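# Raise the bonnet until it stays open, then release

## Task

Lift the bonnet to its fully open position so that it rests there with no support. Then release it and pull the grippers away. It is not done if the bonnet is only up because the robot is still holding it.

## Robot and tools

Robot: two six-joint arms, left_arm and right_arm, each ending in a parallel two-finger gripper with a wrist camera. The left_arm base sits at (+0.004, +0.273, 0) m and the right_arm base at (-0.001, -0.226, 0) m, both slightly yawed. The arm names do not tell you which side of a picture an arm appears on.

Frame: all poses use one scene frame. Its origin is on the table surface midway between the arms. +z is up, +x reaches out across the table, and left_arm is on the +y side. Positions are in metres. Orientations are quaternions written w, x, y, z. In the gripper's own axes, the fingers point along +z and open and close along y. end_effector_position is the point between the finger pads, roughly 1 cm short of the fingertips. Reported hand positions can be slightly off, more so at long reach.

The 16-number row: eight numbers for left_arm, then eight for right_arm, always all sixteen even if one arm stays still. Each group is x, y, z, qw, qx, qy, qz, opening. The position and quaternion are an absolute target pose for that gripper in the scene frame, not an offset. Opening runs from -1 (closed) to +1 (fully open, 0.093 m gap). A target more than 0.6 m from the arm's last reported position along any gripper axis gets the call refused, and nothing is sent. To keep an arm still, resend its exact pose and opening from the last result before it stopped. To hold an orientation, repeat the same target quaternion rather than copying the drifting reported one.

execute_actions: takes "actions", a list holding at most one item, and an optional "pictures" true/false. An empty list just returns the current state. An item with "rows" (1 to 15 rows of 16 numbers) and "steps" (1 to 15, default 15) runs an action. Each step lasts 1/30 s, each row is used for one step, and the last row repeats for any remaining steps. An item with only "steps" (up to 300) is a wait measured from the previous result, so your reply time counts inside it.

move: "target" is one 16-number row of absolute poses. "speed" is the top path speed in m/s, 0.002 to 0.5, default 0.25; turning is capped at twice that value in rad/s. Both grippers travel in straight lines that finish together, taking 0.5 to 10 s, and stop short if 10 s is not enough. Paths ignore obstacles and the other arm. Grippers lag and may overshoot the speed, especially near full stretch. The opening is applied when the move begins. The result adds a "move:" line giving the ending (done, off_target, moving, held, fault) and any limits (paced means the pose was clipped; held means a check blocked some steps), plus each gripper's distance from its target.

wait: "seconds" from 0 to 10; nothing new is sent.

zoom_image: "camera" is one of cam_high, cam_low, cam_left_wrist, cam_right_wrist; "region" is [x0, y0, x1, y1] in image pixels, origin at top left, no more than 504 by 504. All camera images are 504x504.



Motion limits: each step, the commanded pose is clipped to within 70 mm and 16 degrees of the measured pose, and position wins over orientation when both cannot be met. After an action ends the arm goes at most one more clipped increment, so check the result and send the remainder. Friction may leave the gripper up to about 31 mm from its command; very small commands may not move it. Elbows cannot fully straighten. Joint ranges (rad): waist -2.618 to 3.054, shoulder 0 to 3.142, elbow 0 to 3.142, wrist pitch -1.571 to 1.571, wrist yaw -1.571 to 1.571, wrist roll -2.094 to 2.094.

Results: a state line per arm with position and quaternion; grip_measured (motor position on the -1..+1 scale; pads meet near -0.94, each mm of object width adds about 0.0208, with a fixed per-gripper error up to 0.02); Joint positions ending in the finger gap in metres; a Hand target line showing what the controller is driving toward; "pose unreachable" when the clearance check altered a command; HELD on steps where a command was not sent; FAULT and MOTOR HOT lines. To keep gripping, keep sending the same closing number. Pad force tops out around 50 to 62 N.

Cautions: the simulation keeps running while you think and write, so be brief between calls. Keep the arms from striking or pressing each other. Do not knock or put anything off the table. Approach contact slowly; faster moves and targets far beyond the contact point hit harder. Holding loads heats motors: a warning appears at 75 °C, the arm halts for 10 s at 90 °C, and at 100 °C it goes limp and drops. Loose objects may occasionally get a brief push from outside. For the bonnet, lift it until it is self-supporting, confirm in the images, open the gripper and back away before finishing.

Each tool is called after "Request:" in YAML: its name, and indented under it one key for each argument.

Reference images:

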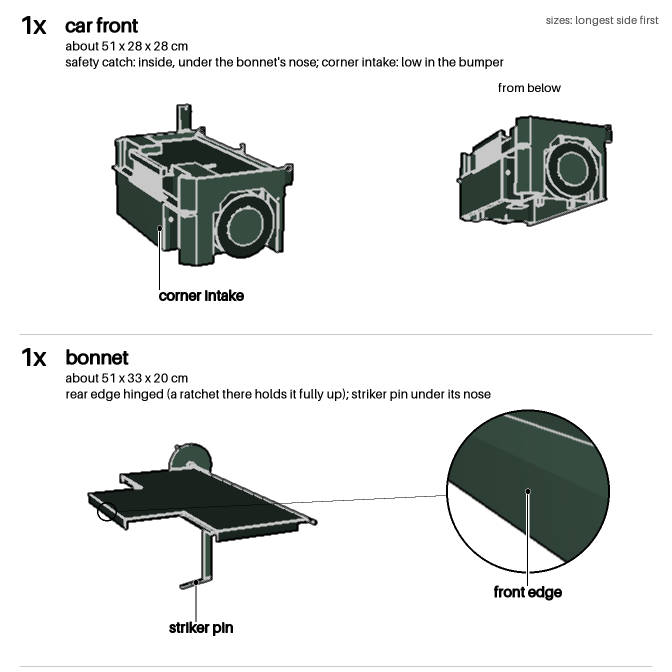

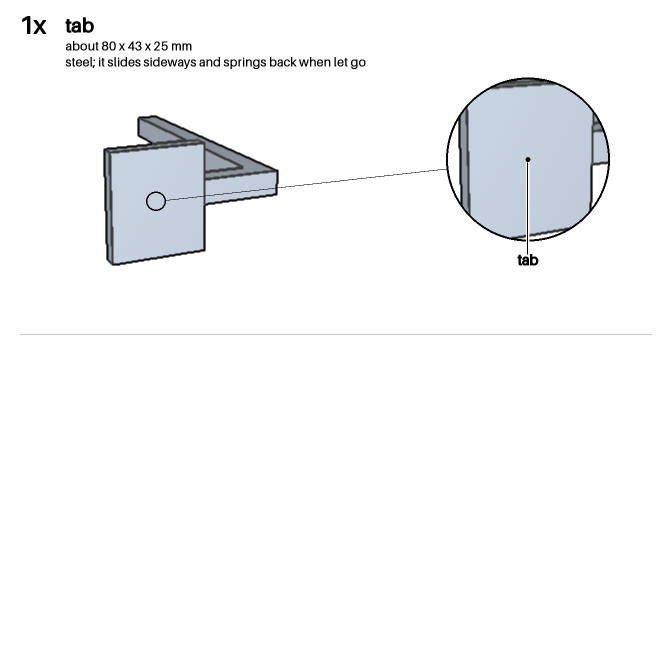

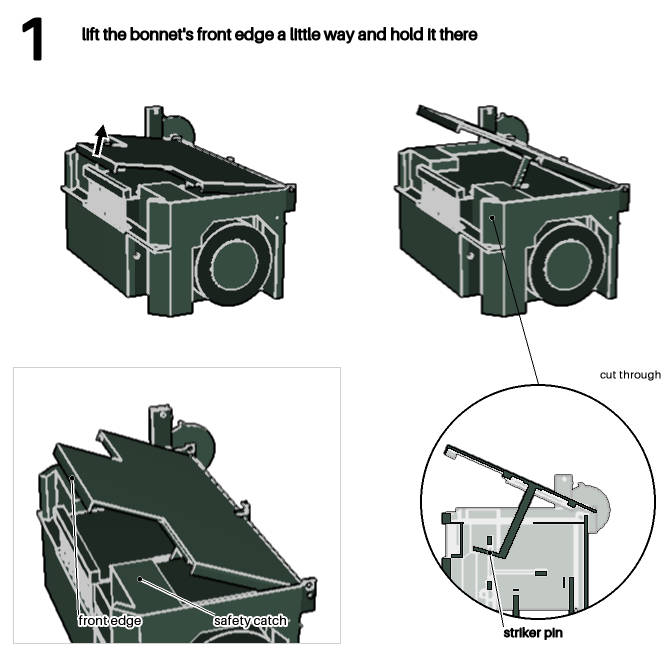

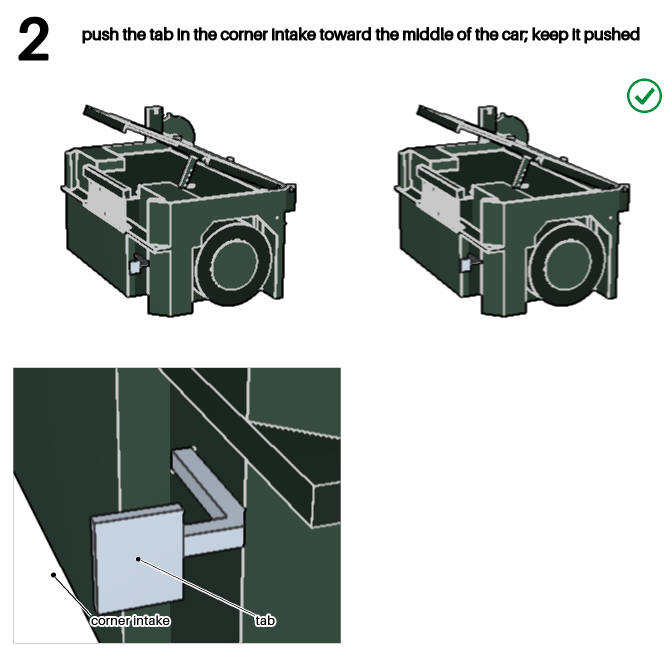

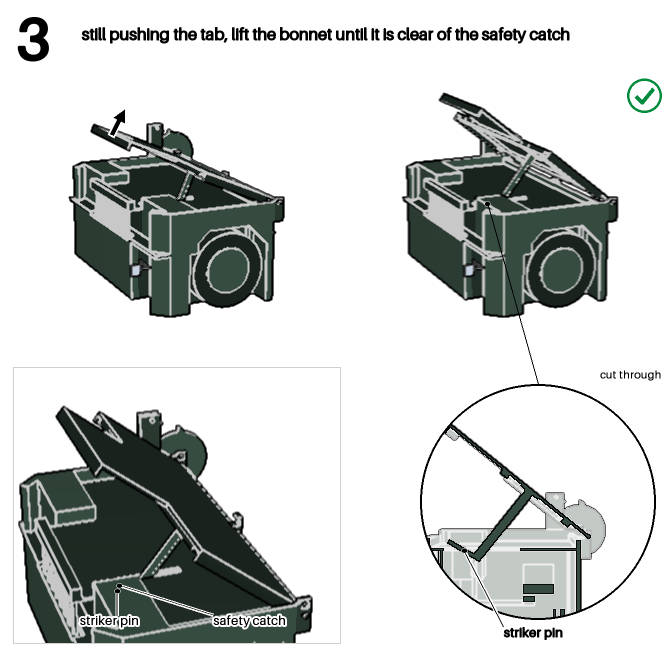

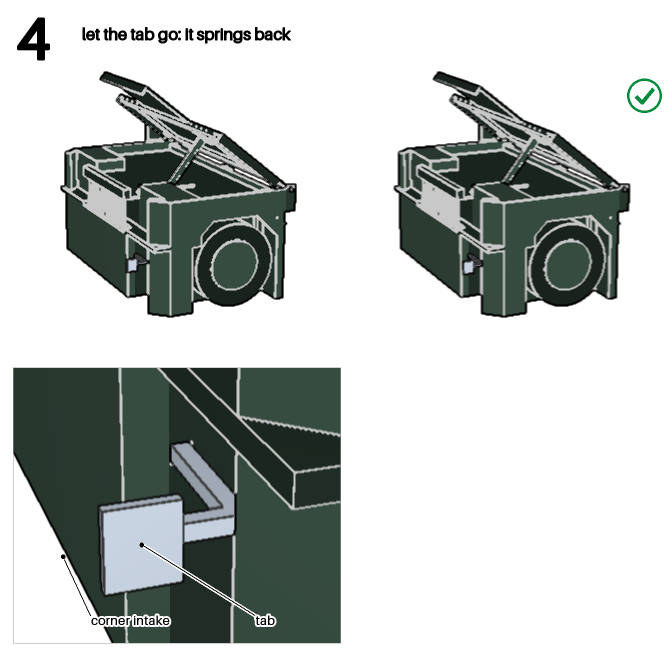

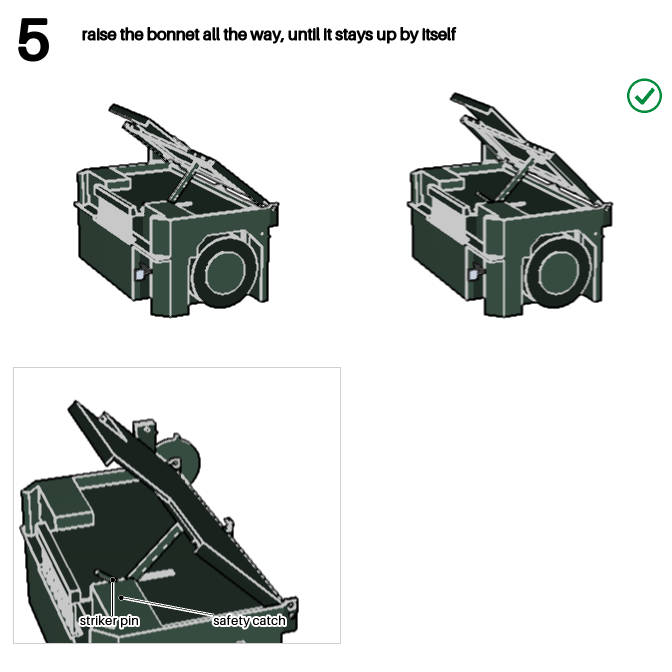

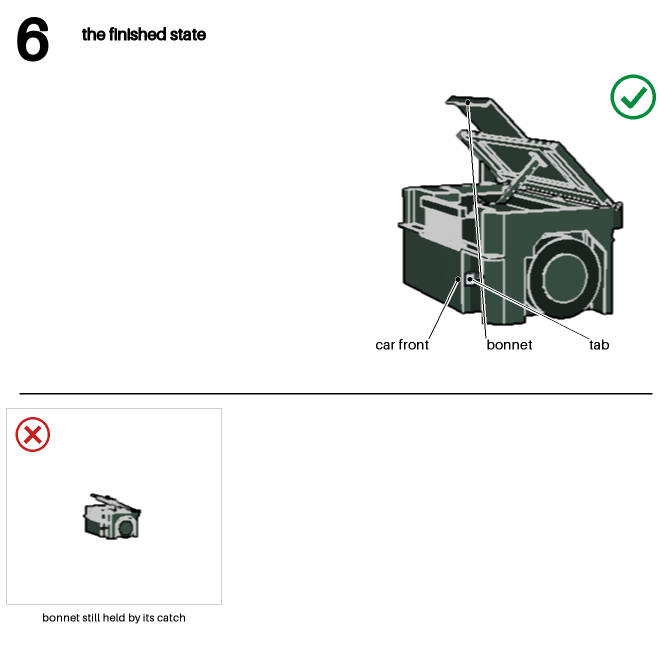

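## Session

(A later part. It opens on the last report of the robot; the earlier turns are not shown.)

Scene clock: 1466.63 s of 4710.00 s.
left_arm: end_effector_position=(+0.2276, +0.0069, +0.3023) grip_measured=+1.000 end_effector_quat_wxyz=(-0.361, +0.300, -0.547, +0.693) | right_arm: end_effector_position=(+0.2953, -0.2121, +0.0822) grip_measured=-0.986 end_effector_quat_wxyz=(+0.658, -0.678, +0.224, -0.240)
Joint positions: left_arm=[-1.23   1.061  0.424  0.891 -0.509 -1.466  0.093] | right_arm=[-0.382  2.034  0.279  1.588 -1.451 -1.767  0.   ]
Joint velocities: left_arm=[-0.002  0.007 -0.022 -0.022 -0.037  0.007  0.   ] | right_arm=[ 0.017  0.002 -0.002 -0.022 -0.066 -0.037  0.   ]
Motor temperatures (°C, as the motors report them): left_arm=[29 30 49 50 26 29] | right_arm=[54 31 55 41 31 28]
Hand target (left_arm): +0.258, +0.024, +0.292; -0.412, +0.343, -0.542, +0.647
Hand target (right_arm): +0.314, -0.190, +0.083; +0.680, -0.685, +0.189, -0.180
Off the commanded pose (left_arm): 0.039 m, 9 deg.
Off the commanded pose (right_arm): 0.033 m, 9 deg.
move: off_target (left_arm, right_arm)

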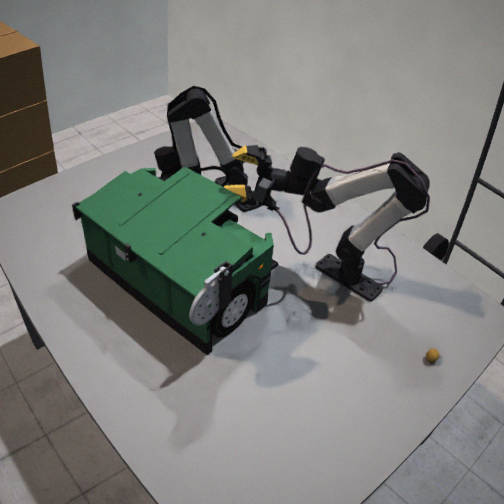

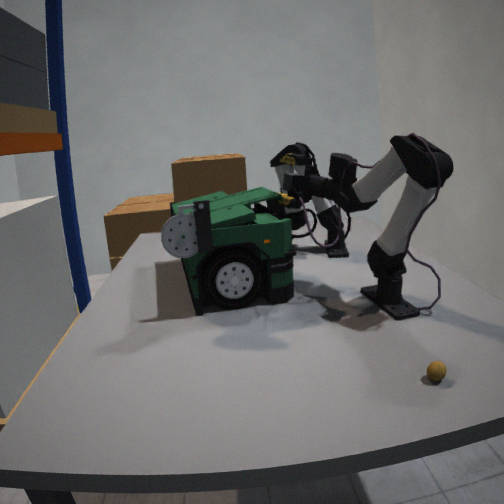

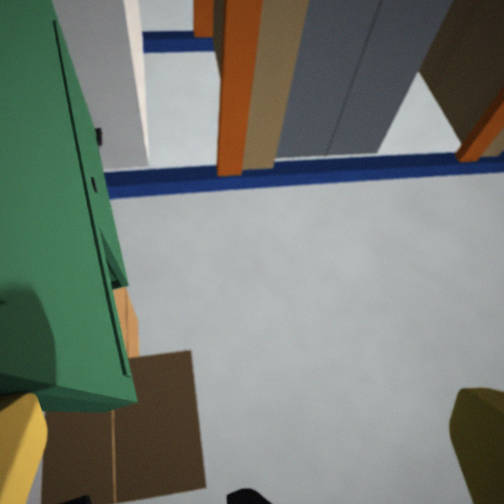

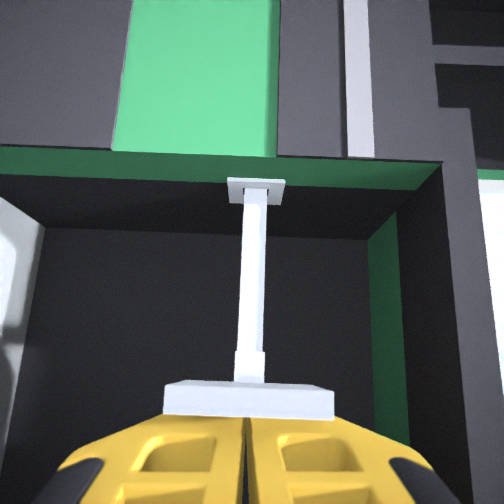

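Request:
move:
  target: [0.215,0.025,0.290,0.41,-0.345,0.54,-0.645,1, 0.305,-0.13,0.082,0.684,-0.681,0.186,-0.178,-1]
  speed: 0.06

Request:
move:
  target: [0.262,0.022,0.287,0.41,-0.345,0.54,-0.645,1, 0.305,-0.13,0.082,0.684,-0.681,0.186,-0.178,-1]
  speed: 0.06

Scene clock: 1472.40 s of 4710.00 s.
left_arm: end_effector_position=(+0.2185, +0.0213, +0.2904) grip_measured=+1.000 end_effector_quat_wxyz=(-0.409, +0.348, -0.542, +0.647) | right_arm: end_effector_position=(+0.2973, -0.2098, +0.0818) grip_measured=-0.986 end_effector_quat_wxyz=(+0.639, -0.673, +0.264, -0.263)
Joint positions: left_arm=[-1.353  1.05   0.409  0.883 -0.784 -1.406  0.093] | right_arm=[-0.355  1.989  0.217  1.589 -1.327 -1.765  0.   ]
Joint velocities: left_arm=[-0.002 -0.007  0.012 -0.007 -0.007  0.007  0.   ] | right_arm=[-0.007 -0.007 -0.002  0.007 -0.037  0.007  0.   ]
Motor temperatures (°C, as the motors report them): left_arm=[29 30 49 50 26 29] | right_arm=[55 32 55 40 30 28]
Hand target (left_arm): +0.215, +0.025, +0.289; -0.410, +0.347, -0.541, +0.647
Hand target (right_arm): +0.287, -0.145, +0.083; +0.673, -0.694, +0.189, -0.170
Off the commanded pose (left_arm): 0.005 m, 0 deg.
Off the commanded pose (right_arm): 0.080 m, 14 deg; position clipped at the last step of the last action.
joint sent to its limit (right arm) — the command would take joint 4 (wrist pitch) past its upper limit, so that joint was sent only as far as its limit.
After step 90, 0.97 s passed at rest.
move: off_target (right_arm); limits=paced

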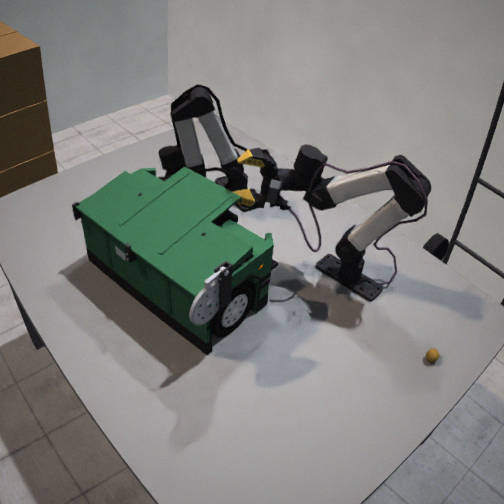

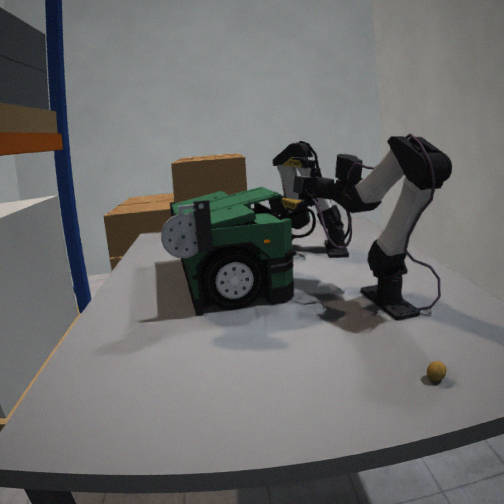

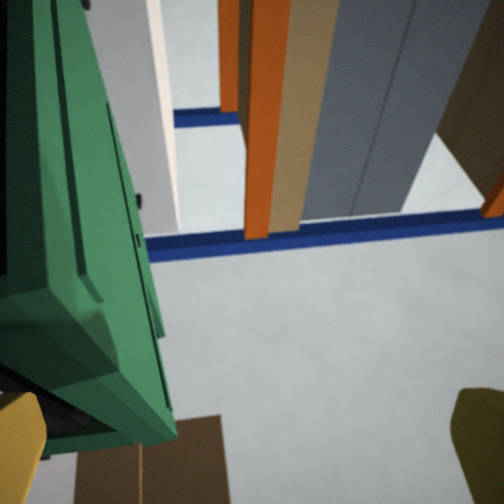

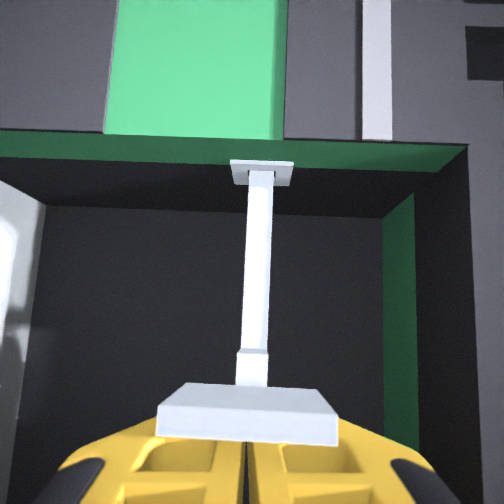

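Scene clock: 1474.73 s of 4710.00 s.
left_arm: end_effector_position=(+0.2472, +0.0192, +0.2819) grip_measured=+1.000 end_effector_quat_wxyz=(-0.396, +0.332, -0.550, +0.655) | right_arm: end_effector_position=(+0.2973, -0.2100, +0.0816) grip_measured=-0.986 end_effector_quat_wxyz=(+0.639, -0.672, +0.266, -0.264)
Joint positions: left_arm=[-1.192  1.113  0.409  0.913 -0.58  -1.455  0.093] | right_arm=[-0.355  1.988  0.215  1.589 -1.323 -1.765  0.   ]
Joint velocities: left_arm=[ 0.002  0.012 -0.012 -0.007 -0.007 -0.037  0.   ] | right_arm=[ 0.002  0.007 -0.017  0.007 -0.037 -0.051  0.   ]
Motor temperatures (°C, as the motors report them): left_arm=[29 30 49 50 26 29] | right_arm=[56 32 54 40 30 28]
Hand target (left_arm): +0.261, +0.023, +0.287; -0.413, +0.344, -0.541, +0.647
Hand target (right_arm): +0.287, -0.145, +0.083; +0.673, -0.694, +0.189, -0.170
Off the commanded pose (left_arm): 0.016 m, 3 deg.
Off the commanded pose (right_arm): 0.080 m, 14 deg; position clipped at the last step of the last action.
joint sent to its limit (right arm) — the command would take joint 4 (wrist pitch) past its upper limit, so that joint was sent only as far as its limit.
move: off_target (left_arm, right_arm); limits=paced

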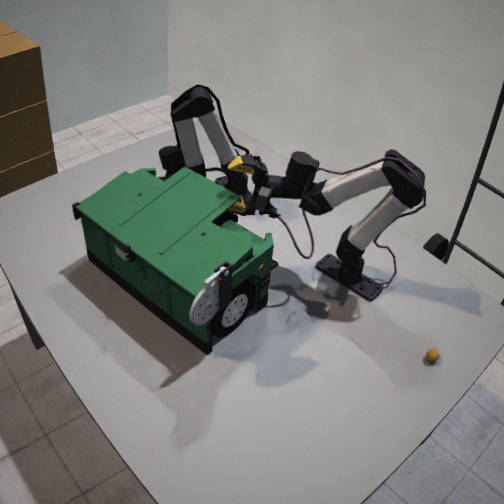

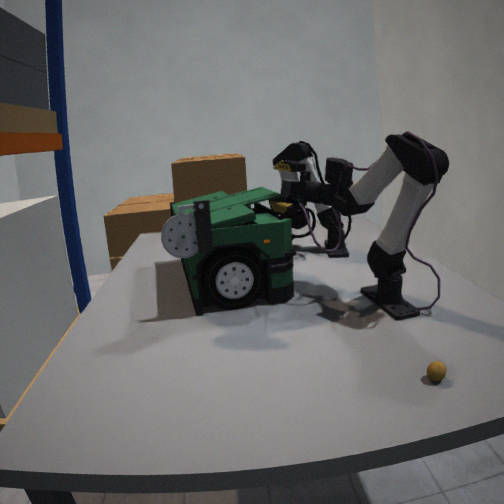

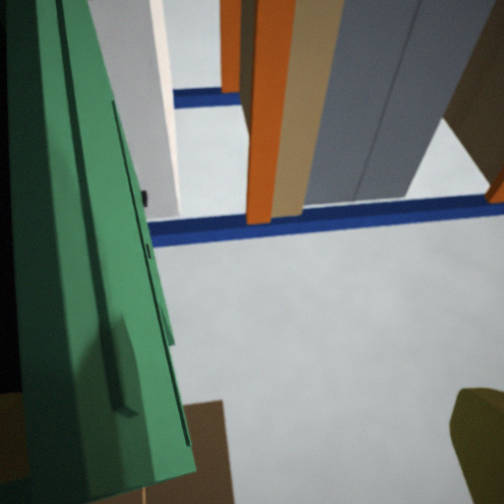

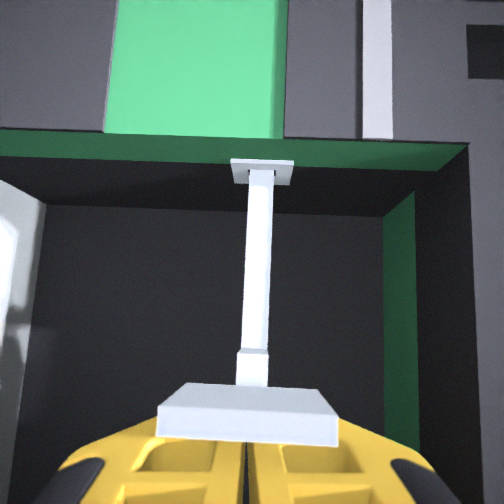

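Request:
move:
  target: [0.225,0.022,0.29,0.41,-0.345,0.54,-0.645,1, 0.25,-0.255,0.09,0.656,-0.652,0.273,-0.265,-1]
  speed: 0.1

Request:
move:
  target: [0.225,0.022,0.29,0.41,-0.345,0.54,-0.645,1, 0.22,-0.085,0.232,0.75,-0.05,0.65,0.06,-1]
  speed: 0.2

Request:
move:
  target: [0.225,0.022,0.29,0.41,-0.345,0.54,-0.645,1, 0.285,-0.075,0.23,0.75,-0.05,0.65,0.06,-1]
  speed: 0.06

Scene clock: 1491.10 s of 4710.00 s.
left_arm: end_effector_position=(+0.2281, +0.0201, +0.2843) grip_measured=+1.000 end_effector_quat_wxyz=(-0.409, +0.348, -0.546, +0.643) | right_arm: end_effector_position=(+0.2569, -0.2572, +0.0853) grip_measured=-0.986 end_effector_quat_wxyz=(+0.651, -0.644, +0.292, -0.276)
Joint positions: left_arm=[-1.308  1.079  0.409  0.89  -0.741 -1.422  0.093] | right_arm=[-0.656  1.987  0.17   1.581 -1.569 -1.783  0.   ]
Joint velocities: left_arm=[-0.007 -0.002  0.002  0.007  0.007  0.022  0.   ] | right_arm=[-0.002 -0.017 -0.017 -0.081 -0.007 -0.022  0.   ]
Motor temperatures (°C, as the motors report them): left_arm=[29 30 50 50 26 29] | right_arm=[71 33 51 40 30 28]
Hand target (left_arm): +0.225, +0.022, +0.290; -0.410, +0.347, -0.541, +0.647
Hand target (right_arm): +0.252, -0.255, +0.089; +0.650, -0.645, +0.287, -0.280
Off the commanded pose (left_arm): 0.007 m, 1 deg.
Off the commanded pose (right_arm): 0.009 m, 3 deg.
joint sent to its limit (right arm) — the command would take joint 5 (wrist yaw) past its lower limit, so that joint was sent only as far as its limit.
After step 90, 12.27 s passed at rest.
move: off_target (right_arm)

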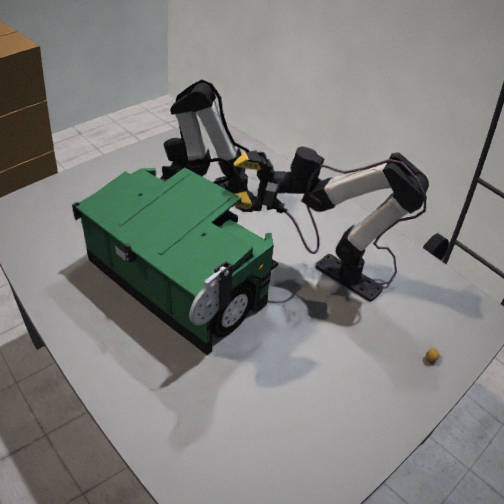

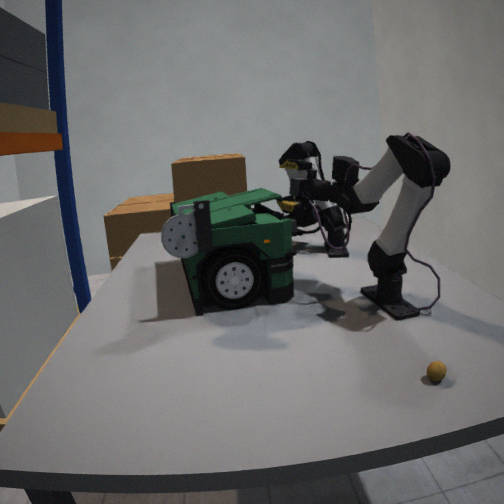

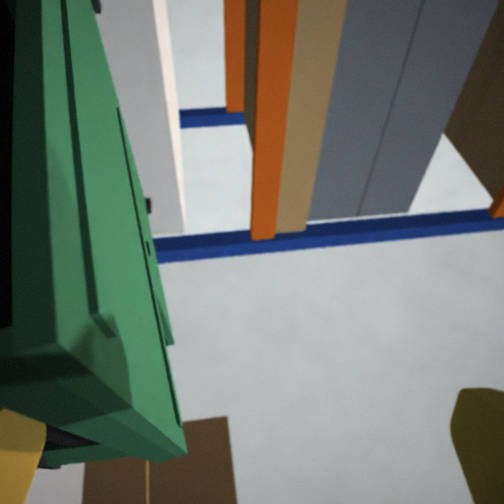

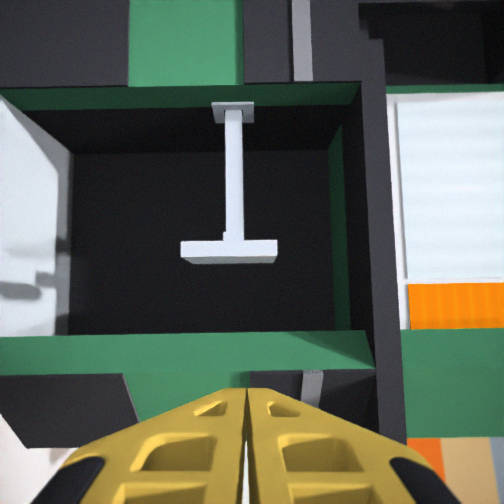

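Scene clock: 1496.23 s of 4710.00 s.
left_arm: end_effector_position=(+0.2282, +0.0203, +0.2842) grip_measured=+1.000 end_effector_quat_wxyz=(-0.410, +0.347, -0.547, +0.642) | right_arm: end_effector_position=(+0.2188, -0.0891, +0.2293) grip_measured=-0.986 end_effector_quat_wxyz=(+0.754, -0.040, +0.652, +0.073)
Joint positions: left_arm=[-1.308  1.079  0.409  0.89  -0.742 -1.418  0.093] | right_arm=[ 1.28   0.717  0.066  0.902  0.937 -0.169  0.   ]
Joint velocities: left_arm=[ 0.002  0.012 -0.002 -0.037 -0.007  0.007  0.   ] | right_arm=[ 0.002  0.002 -0.017  0.081  0.022 -0.037  0.   ]
Motor temperatures (°C, as the motors report them): left_arm=[29 30 50 50 26 29] | right_arm=[67 33 51 40 30 28]
Hand target (left_arm): +0.225, +0.022, +0.290; -0.411, +0.346, -0.541, +0.647
Hand target (right_arm): +0.218, -0.087, +0.233; +0.755, -0.039, +0.650, +0.072
Off the commanded pose (left_arm): 0.007 m, 1 deg.
Off the commanded pose (right_arm): 0.005 m, 2 deg.
move: done; limits=paced

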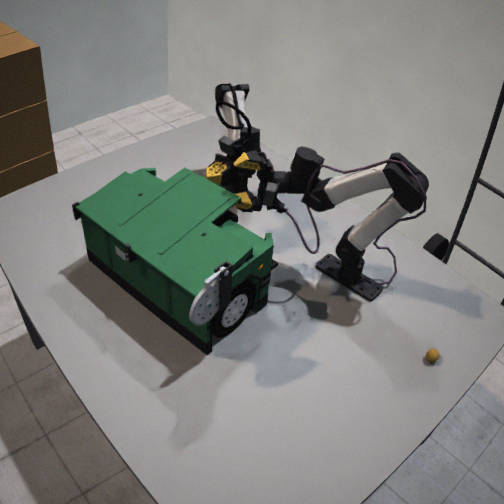

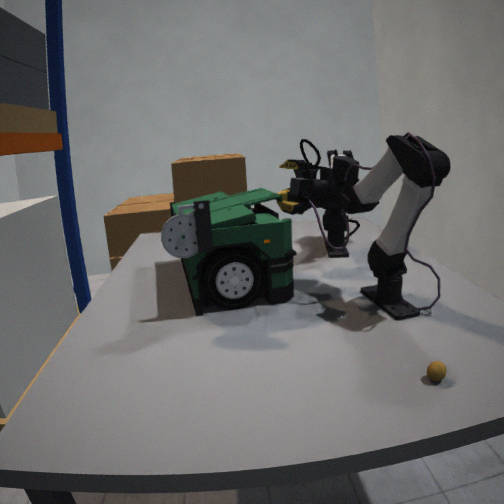

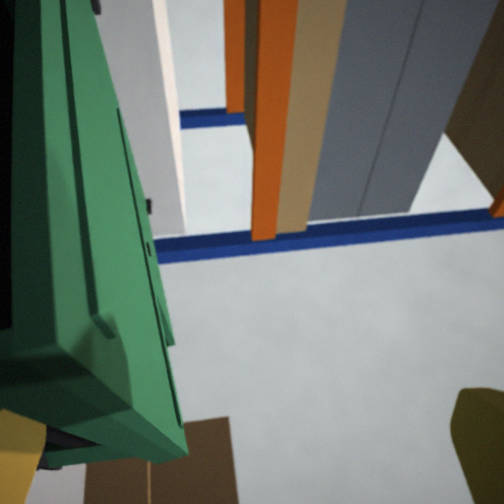

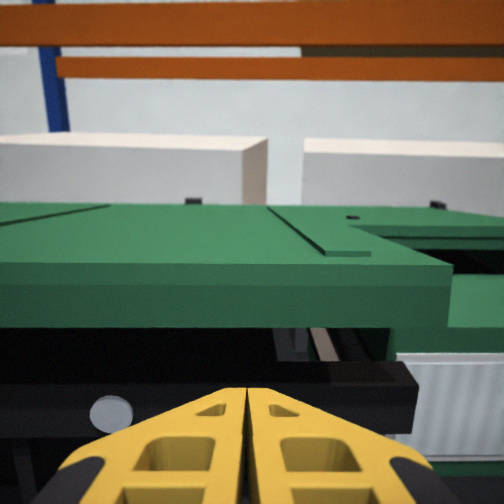

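Scene clock: 1497.70 s of 4710.00 s.
left_arm: end_effector_position=(+0.2282, +0.0203, +0.2842) grip_measured=+1.000 end_effector_quat_wxyz=(-0.410, +0.347, -0.547, +0.642) | right_arm: end_effector_position=(+0.2743, -0.0806, +0.2230) grip_measured=-0.986 end_effector_quat_wxyz=(+0.750, -0.041, +0.657, +0.058)
Joint positions: left_arm=[-1.308  1.079  0.409  0.89  -0.742 -1.418  0.093] | right_arm=[ 1.009  1.079  0.16   1.093  0.693 -0.097  0.   ]
Joint velocities: left_arm=[ 0.022  0.017  0.007 -0.037 -0.051  0.095  0.   ] | right_arm=[ 0.002 -0.017 -0.007 -0.007 -0.081  0.022  0.   ]
Motor temperatures (°C, as the motors report them): left_arm=[29 30 50 50 26 29] | right_arm=[66 32 51 40 30 28]
Hand target (left_arm): +0.225, +0.022, +0.290; -0.411, +0.346, -0.541, +0.647
Hand target (right_arm): +0.283, -0.075, +0.231; +0.754, -0.052, +0.652, +0.059
Off the commanded pose (left_arm): 0.007 m, 1 deg.
Off the commanded pose (right_arm): 0.014 m, 1 deg.
move: off_target (right_arm)

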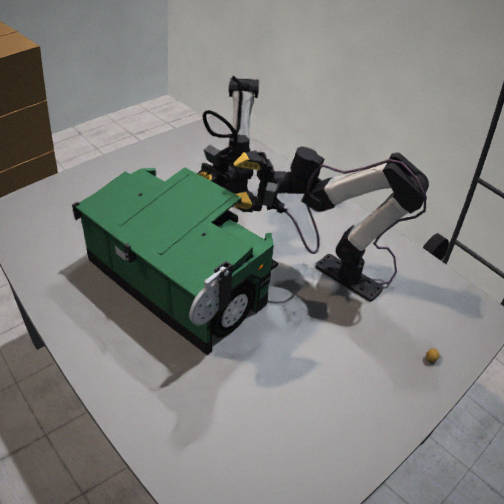

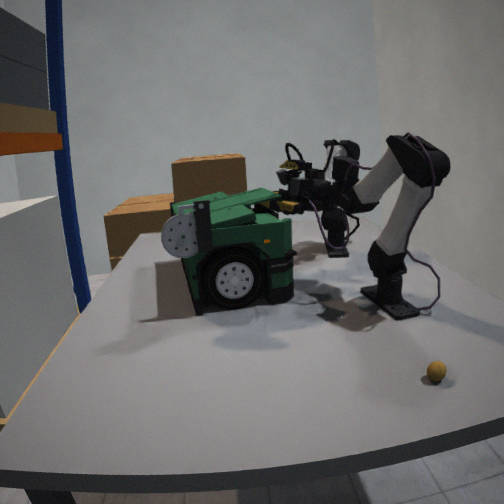

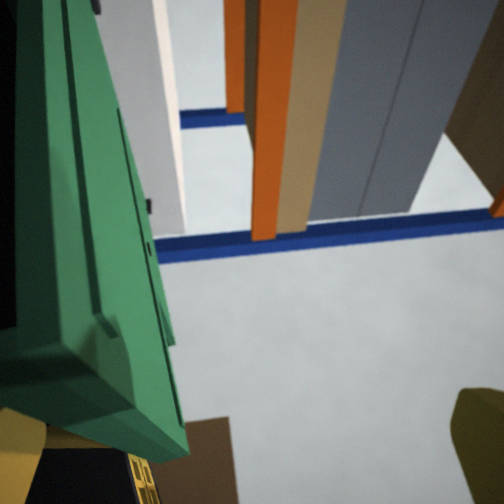

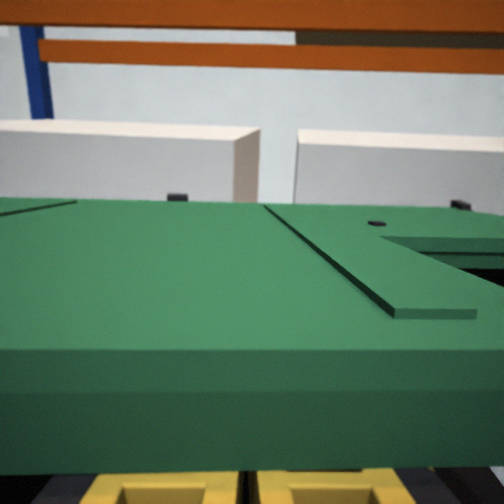

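Request:
move:
  target: [0.225,0.022,0.29,0.41,-0.345,0.54,-0.645,1, 0.285,-0.078,0.31,0.82,-0.05,0.57,0.06,-1]
  speed: 0.05

Scene clock: 1507.47 s of 4710.00 s.
left_arm: end_effector_position=(+0.2282, +0.0203, +0.2842) grip_measured=+1.000 end_effector_quat_wxyz=(-0.410, +0.347, -0.547, +0.642) | right_arm: end_effector_position=(+0.2823, -0.0812, +0.2353) grip_measured=-0.986 end_effector_quat_wxyz=(+0.756, -0.097, +0.647, +0.015)
Joint positions: left_arm=[-1.308  1.079  0.409  0.89  -0.742 -1.418  0.093] | right_arm=[ 0.949  1.039  0.197  1.016  0.605 -0.229  0.   ]
Joint velocities: left_arm=[-0.012  0.002 -0.012  0.066 -0.007 -0.066  0.   ] | right_arm=[-0.017  0.012 -0.002  0.037 -0.007  0.037  0.   ]
Motor temperatures (°C, as the motors report them): left_arm=[29 30 49 49 26 29] | right_arm=[60 32 53 42 30 28]
Hand target (left_arm): +0.225, +0.022, +0.290; -0.411, +0.346, -0.541, +0.647
Hand target (right_arm): +0.277, -0.084, +0.307; +0.819, -0.054, +0.569, +0.056
Off the commanded pose (left_arm): 0.007 m, 1 deg.
Off the commanded pose (right_arm): 0.075 m, 14 deg.
After step 90, 4.23 s passed at rest.
move: off_target (right_arm)

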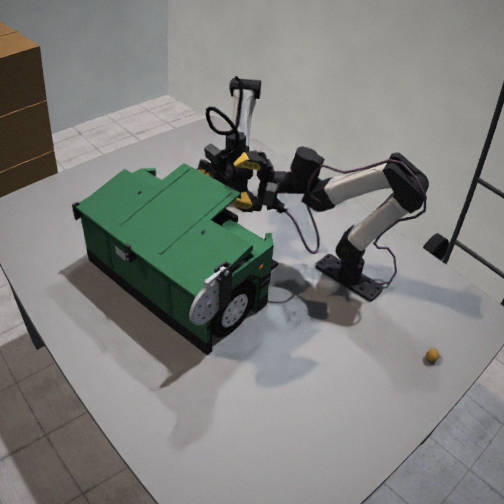

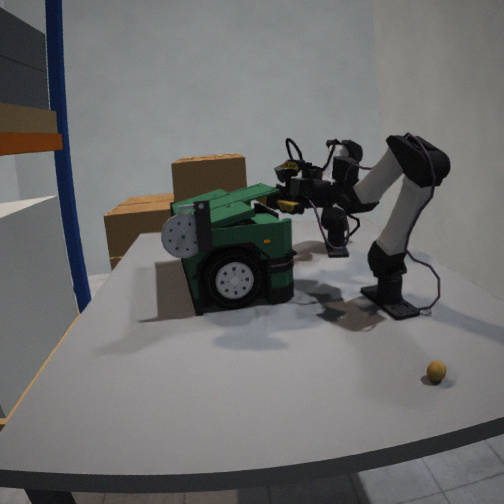

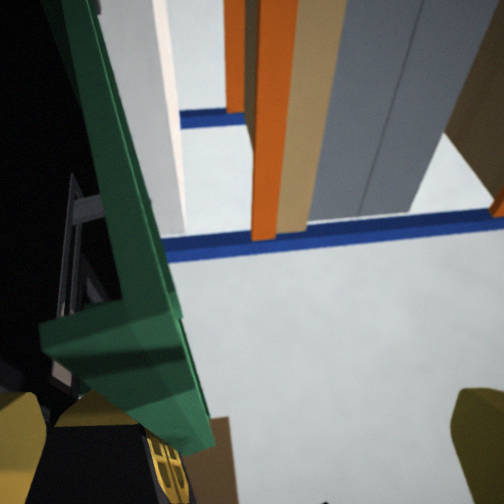

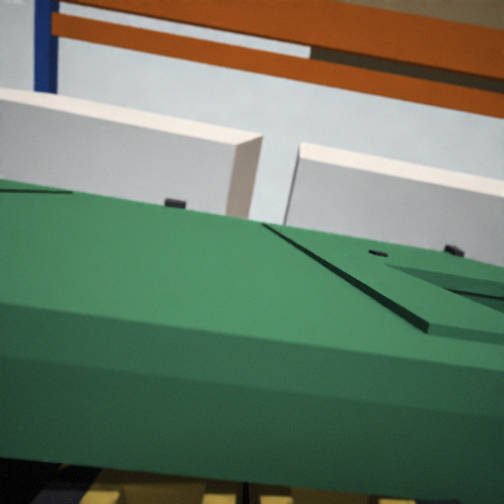

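Request:
move:
  target: [0.265,0.03,0.295,0.41,-0.345,0.54,-0.645,1, 0.285,-0.078,0.31,0.82,-0.05,0.57,0.06,-1]
  speed: 0.06

Request:
move:
  target: [0.268,0.03,0.36,0.453,-0.289,0.453,-0.711,1, 0.285,-0.078,0.31,0.82,-0.05,0.57,0.06,-1]
  speed: 0.06

Scene clock: 1515.00 s of 4710.00 s.
left_arm: end_effector_position=(+0.2602, +0.0341, +0.2911) grip_measured=+1.000 end_effector_quat_wxyz=(-0.414, +0.344, -0.543, +0.645) | right_arm: end_effector_position=(+0.2822, -0.0810, +0.2326) grip_measured=-0.986 end_effector_quat_wxyz=(+0.753, -0.097, +0.650, +0.016)
Joint positions: left_arm=[-1.132  1.079  0.433  0.854 -0.569 -1.451  0.093] | right_arm=[ 0.948  1.039  0.194  1.009  0.603 -0.222  0.   ]
Joint velocities: left_arm=[-0.002 -0.017 -0.012  0.022 -0.037 -0.037  0.   ] | right_arm=[ 0.002 -0.002 -0.017  0.022  0.022 -0.081  0.   ]
Motor temperatures (°C, as the motors report them): left_arm=[29 30 49 49 26 29] | right_arm=[57 32 56 46 30 28]
Hand target (left_arm): +0.265, +0.030, +0.296; -0.412, +0.344, -0.541, +0.647
Hand target (right_arm): +0.277, -0.085, +0.307; +0.818, -0.053, +0.570, +0.056
Off the commanded pose (left_arm): 0.007 m, 1 deg.
Off the commanded pose (right_arm): 0.078 m, 14 deg.
After step 90, 2.30 s passed at rest.
move: off_target (right_arm)

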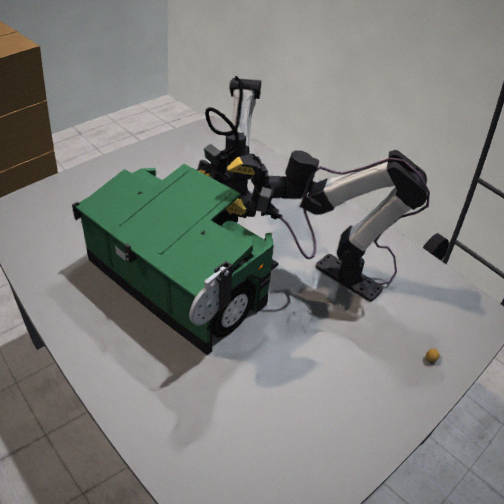

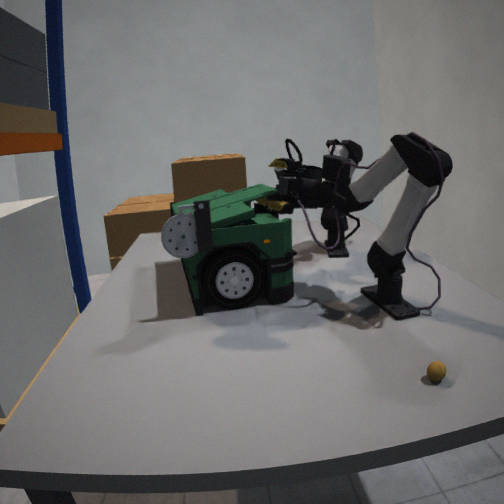

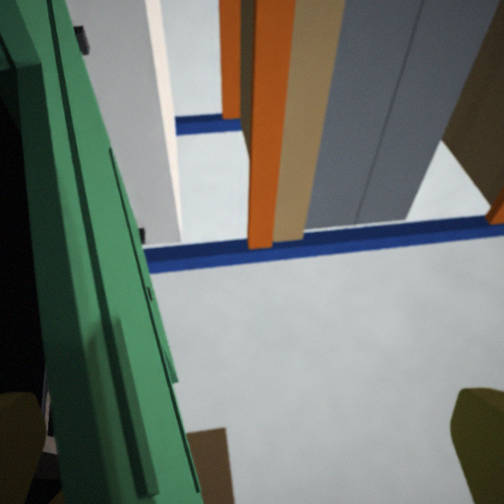

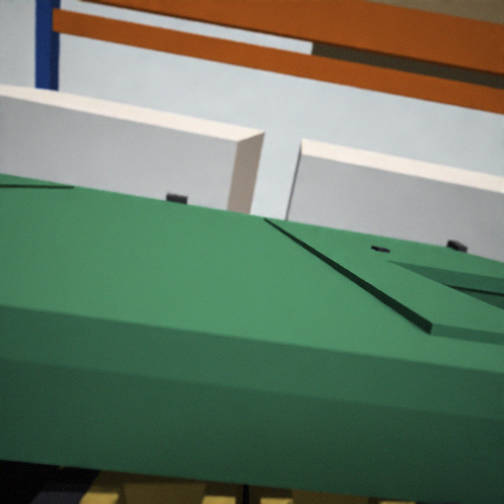

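Scene clock: 1517.53 s of 4710.00 s.
left_arm: end_effector_position=(+0.2682, +0.0284, +0.3152) grip_measured=+1.000 end_effector_quat_wxyz=(-0.447, +0.302, -0.513, +0.668) | right_arm: end_effector_position=(+0.2854, -0.0803, +0.2505) grip_measured=-0.986 end_effector_quat_wxyz=(+0.767, -0.087, +0.636, +0.022)
Joint positions: left_arm=[-1.093  1.171  0.456  1.053 -0.499 -1.346  0.093] | right_arm=[ 0.939  1.039  0.229  1.024  0.594 -0.229  0.   ]
Joint velocities: left_arm=[-0.022 -0.002 -0.007  0.007  0.066 -0.007  0.   ] | right_arm=[ 0.002 -0.012 -0.007 -0.037 -0.037 -0.022  0.   ]
Motor temperatures (°C, as the motors report them): left_arm=[29 30 49 50 26 29] | right_arm=[56 32 57 46 30 28]
Hand target (left_arm): +0.265, +0.034, +0.358; -0.452, +0.289, -0.455, +0.710
Hand target (right_arm): +0.280, -0.083, +0.308; +0.818, -0.053, +0.570, +0.058
Off the commanded pose (left_arm): 0.045 m, 9 deg.
Off the commanded pose (right_arm): 0.060 m, 11 deg.
move: off_target (left_arm, right_arm)

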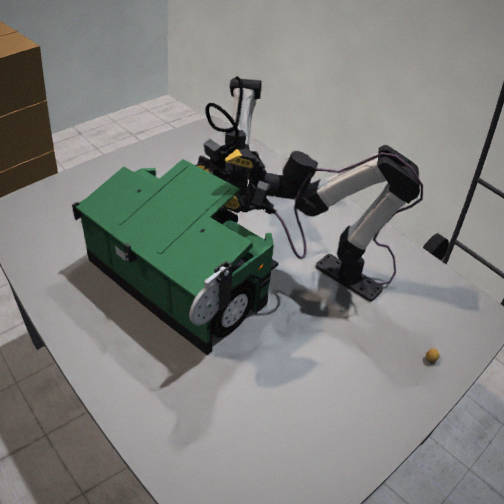

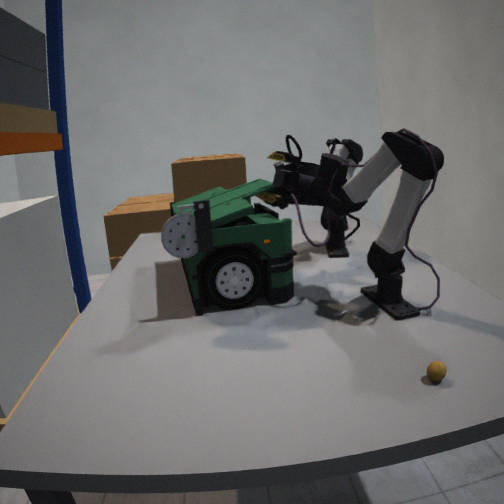

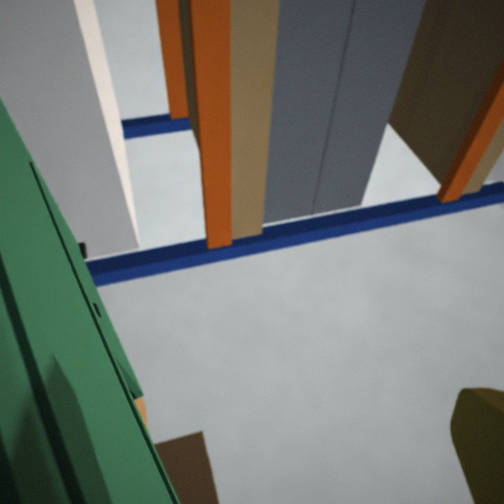

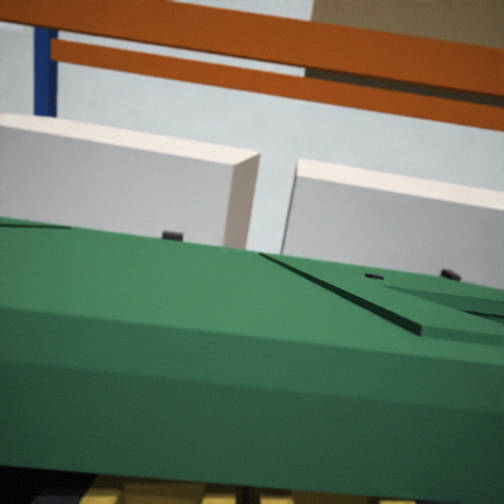

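Request:
move:
  target: [0.272,0.03,0.40,0.47,-0.27,0.43,-0.72,1, 0.29,-0.078,0.34,0.84,-0.05,0.54,0.06,-1]
  speed: 0.06

Scene clock: 1522.57 s of 4710.00 s.
left_arm: end_effector_position=(+0.2776, +0.0261, +0.3379) grip_measured=+1.000 end_effector_quat_wxyz=(-0.465, +0.291, -0.512, +0.661) | right_arm: end_effector_position=(+0.2938, -0.0780, +0.2804) grip_measured=-0.986 end_effector_quat_wxyz=(+0.785, -0.089, +0.612, +0.027)
Joint positions: left_arm=[-1.067  1.171  0.541  0.983 -0.481 -1.305  0.093] | right_arm=[ 0.899  1.039  0.302  1.013  0.535 -0.253  0.   ]
Joint velocities: left_arm=[ 0.007 -0.027 -0.012  0.007  0.022 -0.022  0.   ] | right_arm=[ 0.007  0.017 -0.002 -0.037 -0.007  0.007  0.   ]
Motor temperatures (°C, as the motors report them): left_arm=[29 30 50 51 26 29] | right_arm=[54 32 58 48 30 28]
Hand target (left_arm): +0.267, +0.036, +0.396; -0.471, +0.270, -0.433, +0.720
Hand target (right_arm): +0.285, -0.082, +0.337; +0.837, -0.054, +0.541, +0.058
Off the commanded pose (left_arm): 0.062 m, 12 deg.
Off the commanded pose (right_arm): 0.060 m, 12 deg.
move: off_target (left_arm, right_arm)

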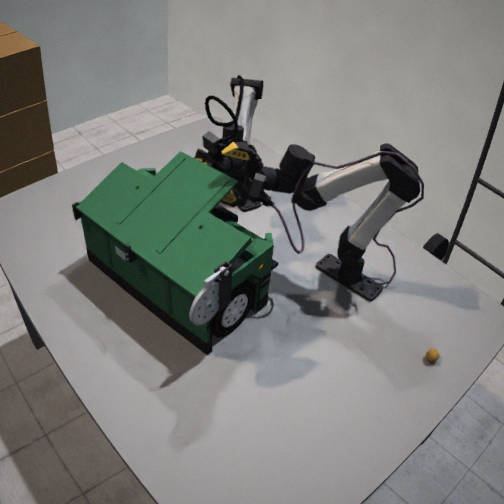

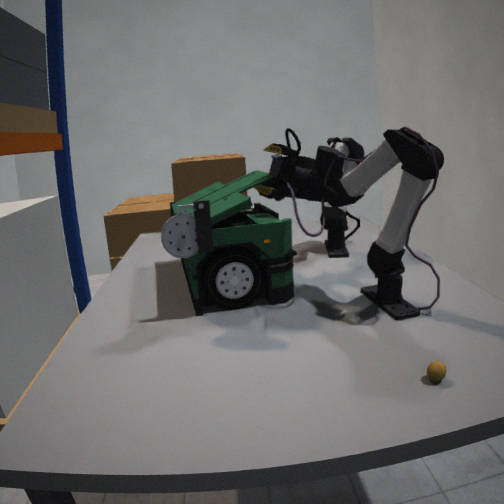

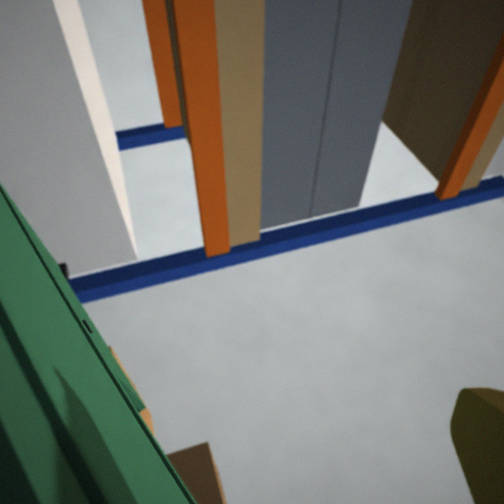

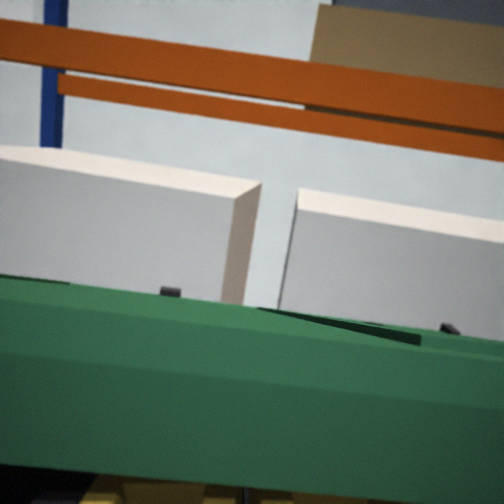

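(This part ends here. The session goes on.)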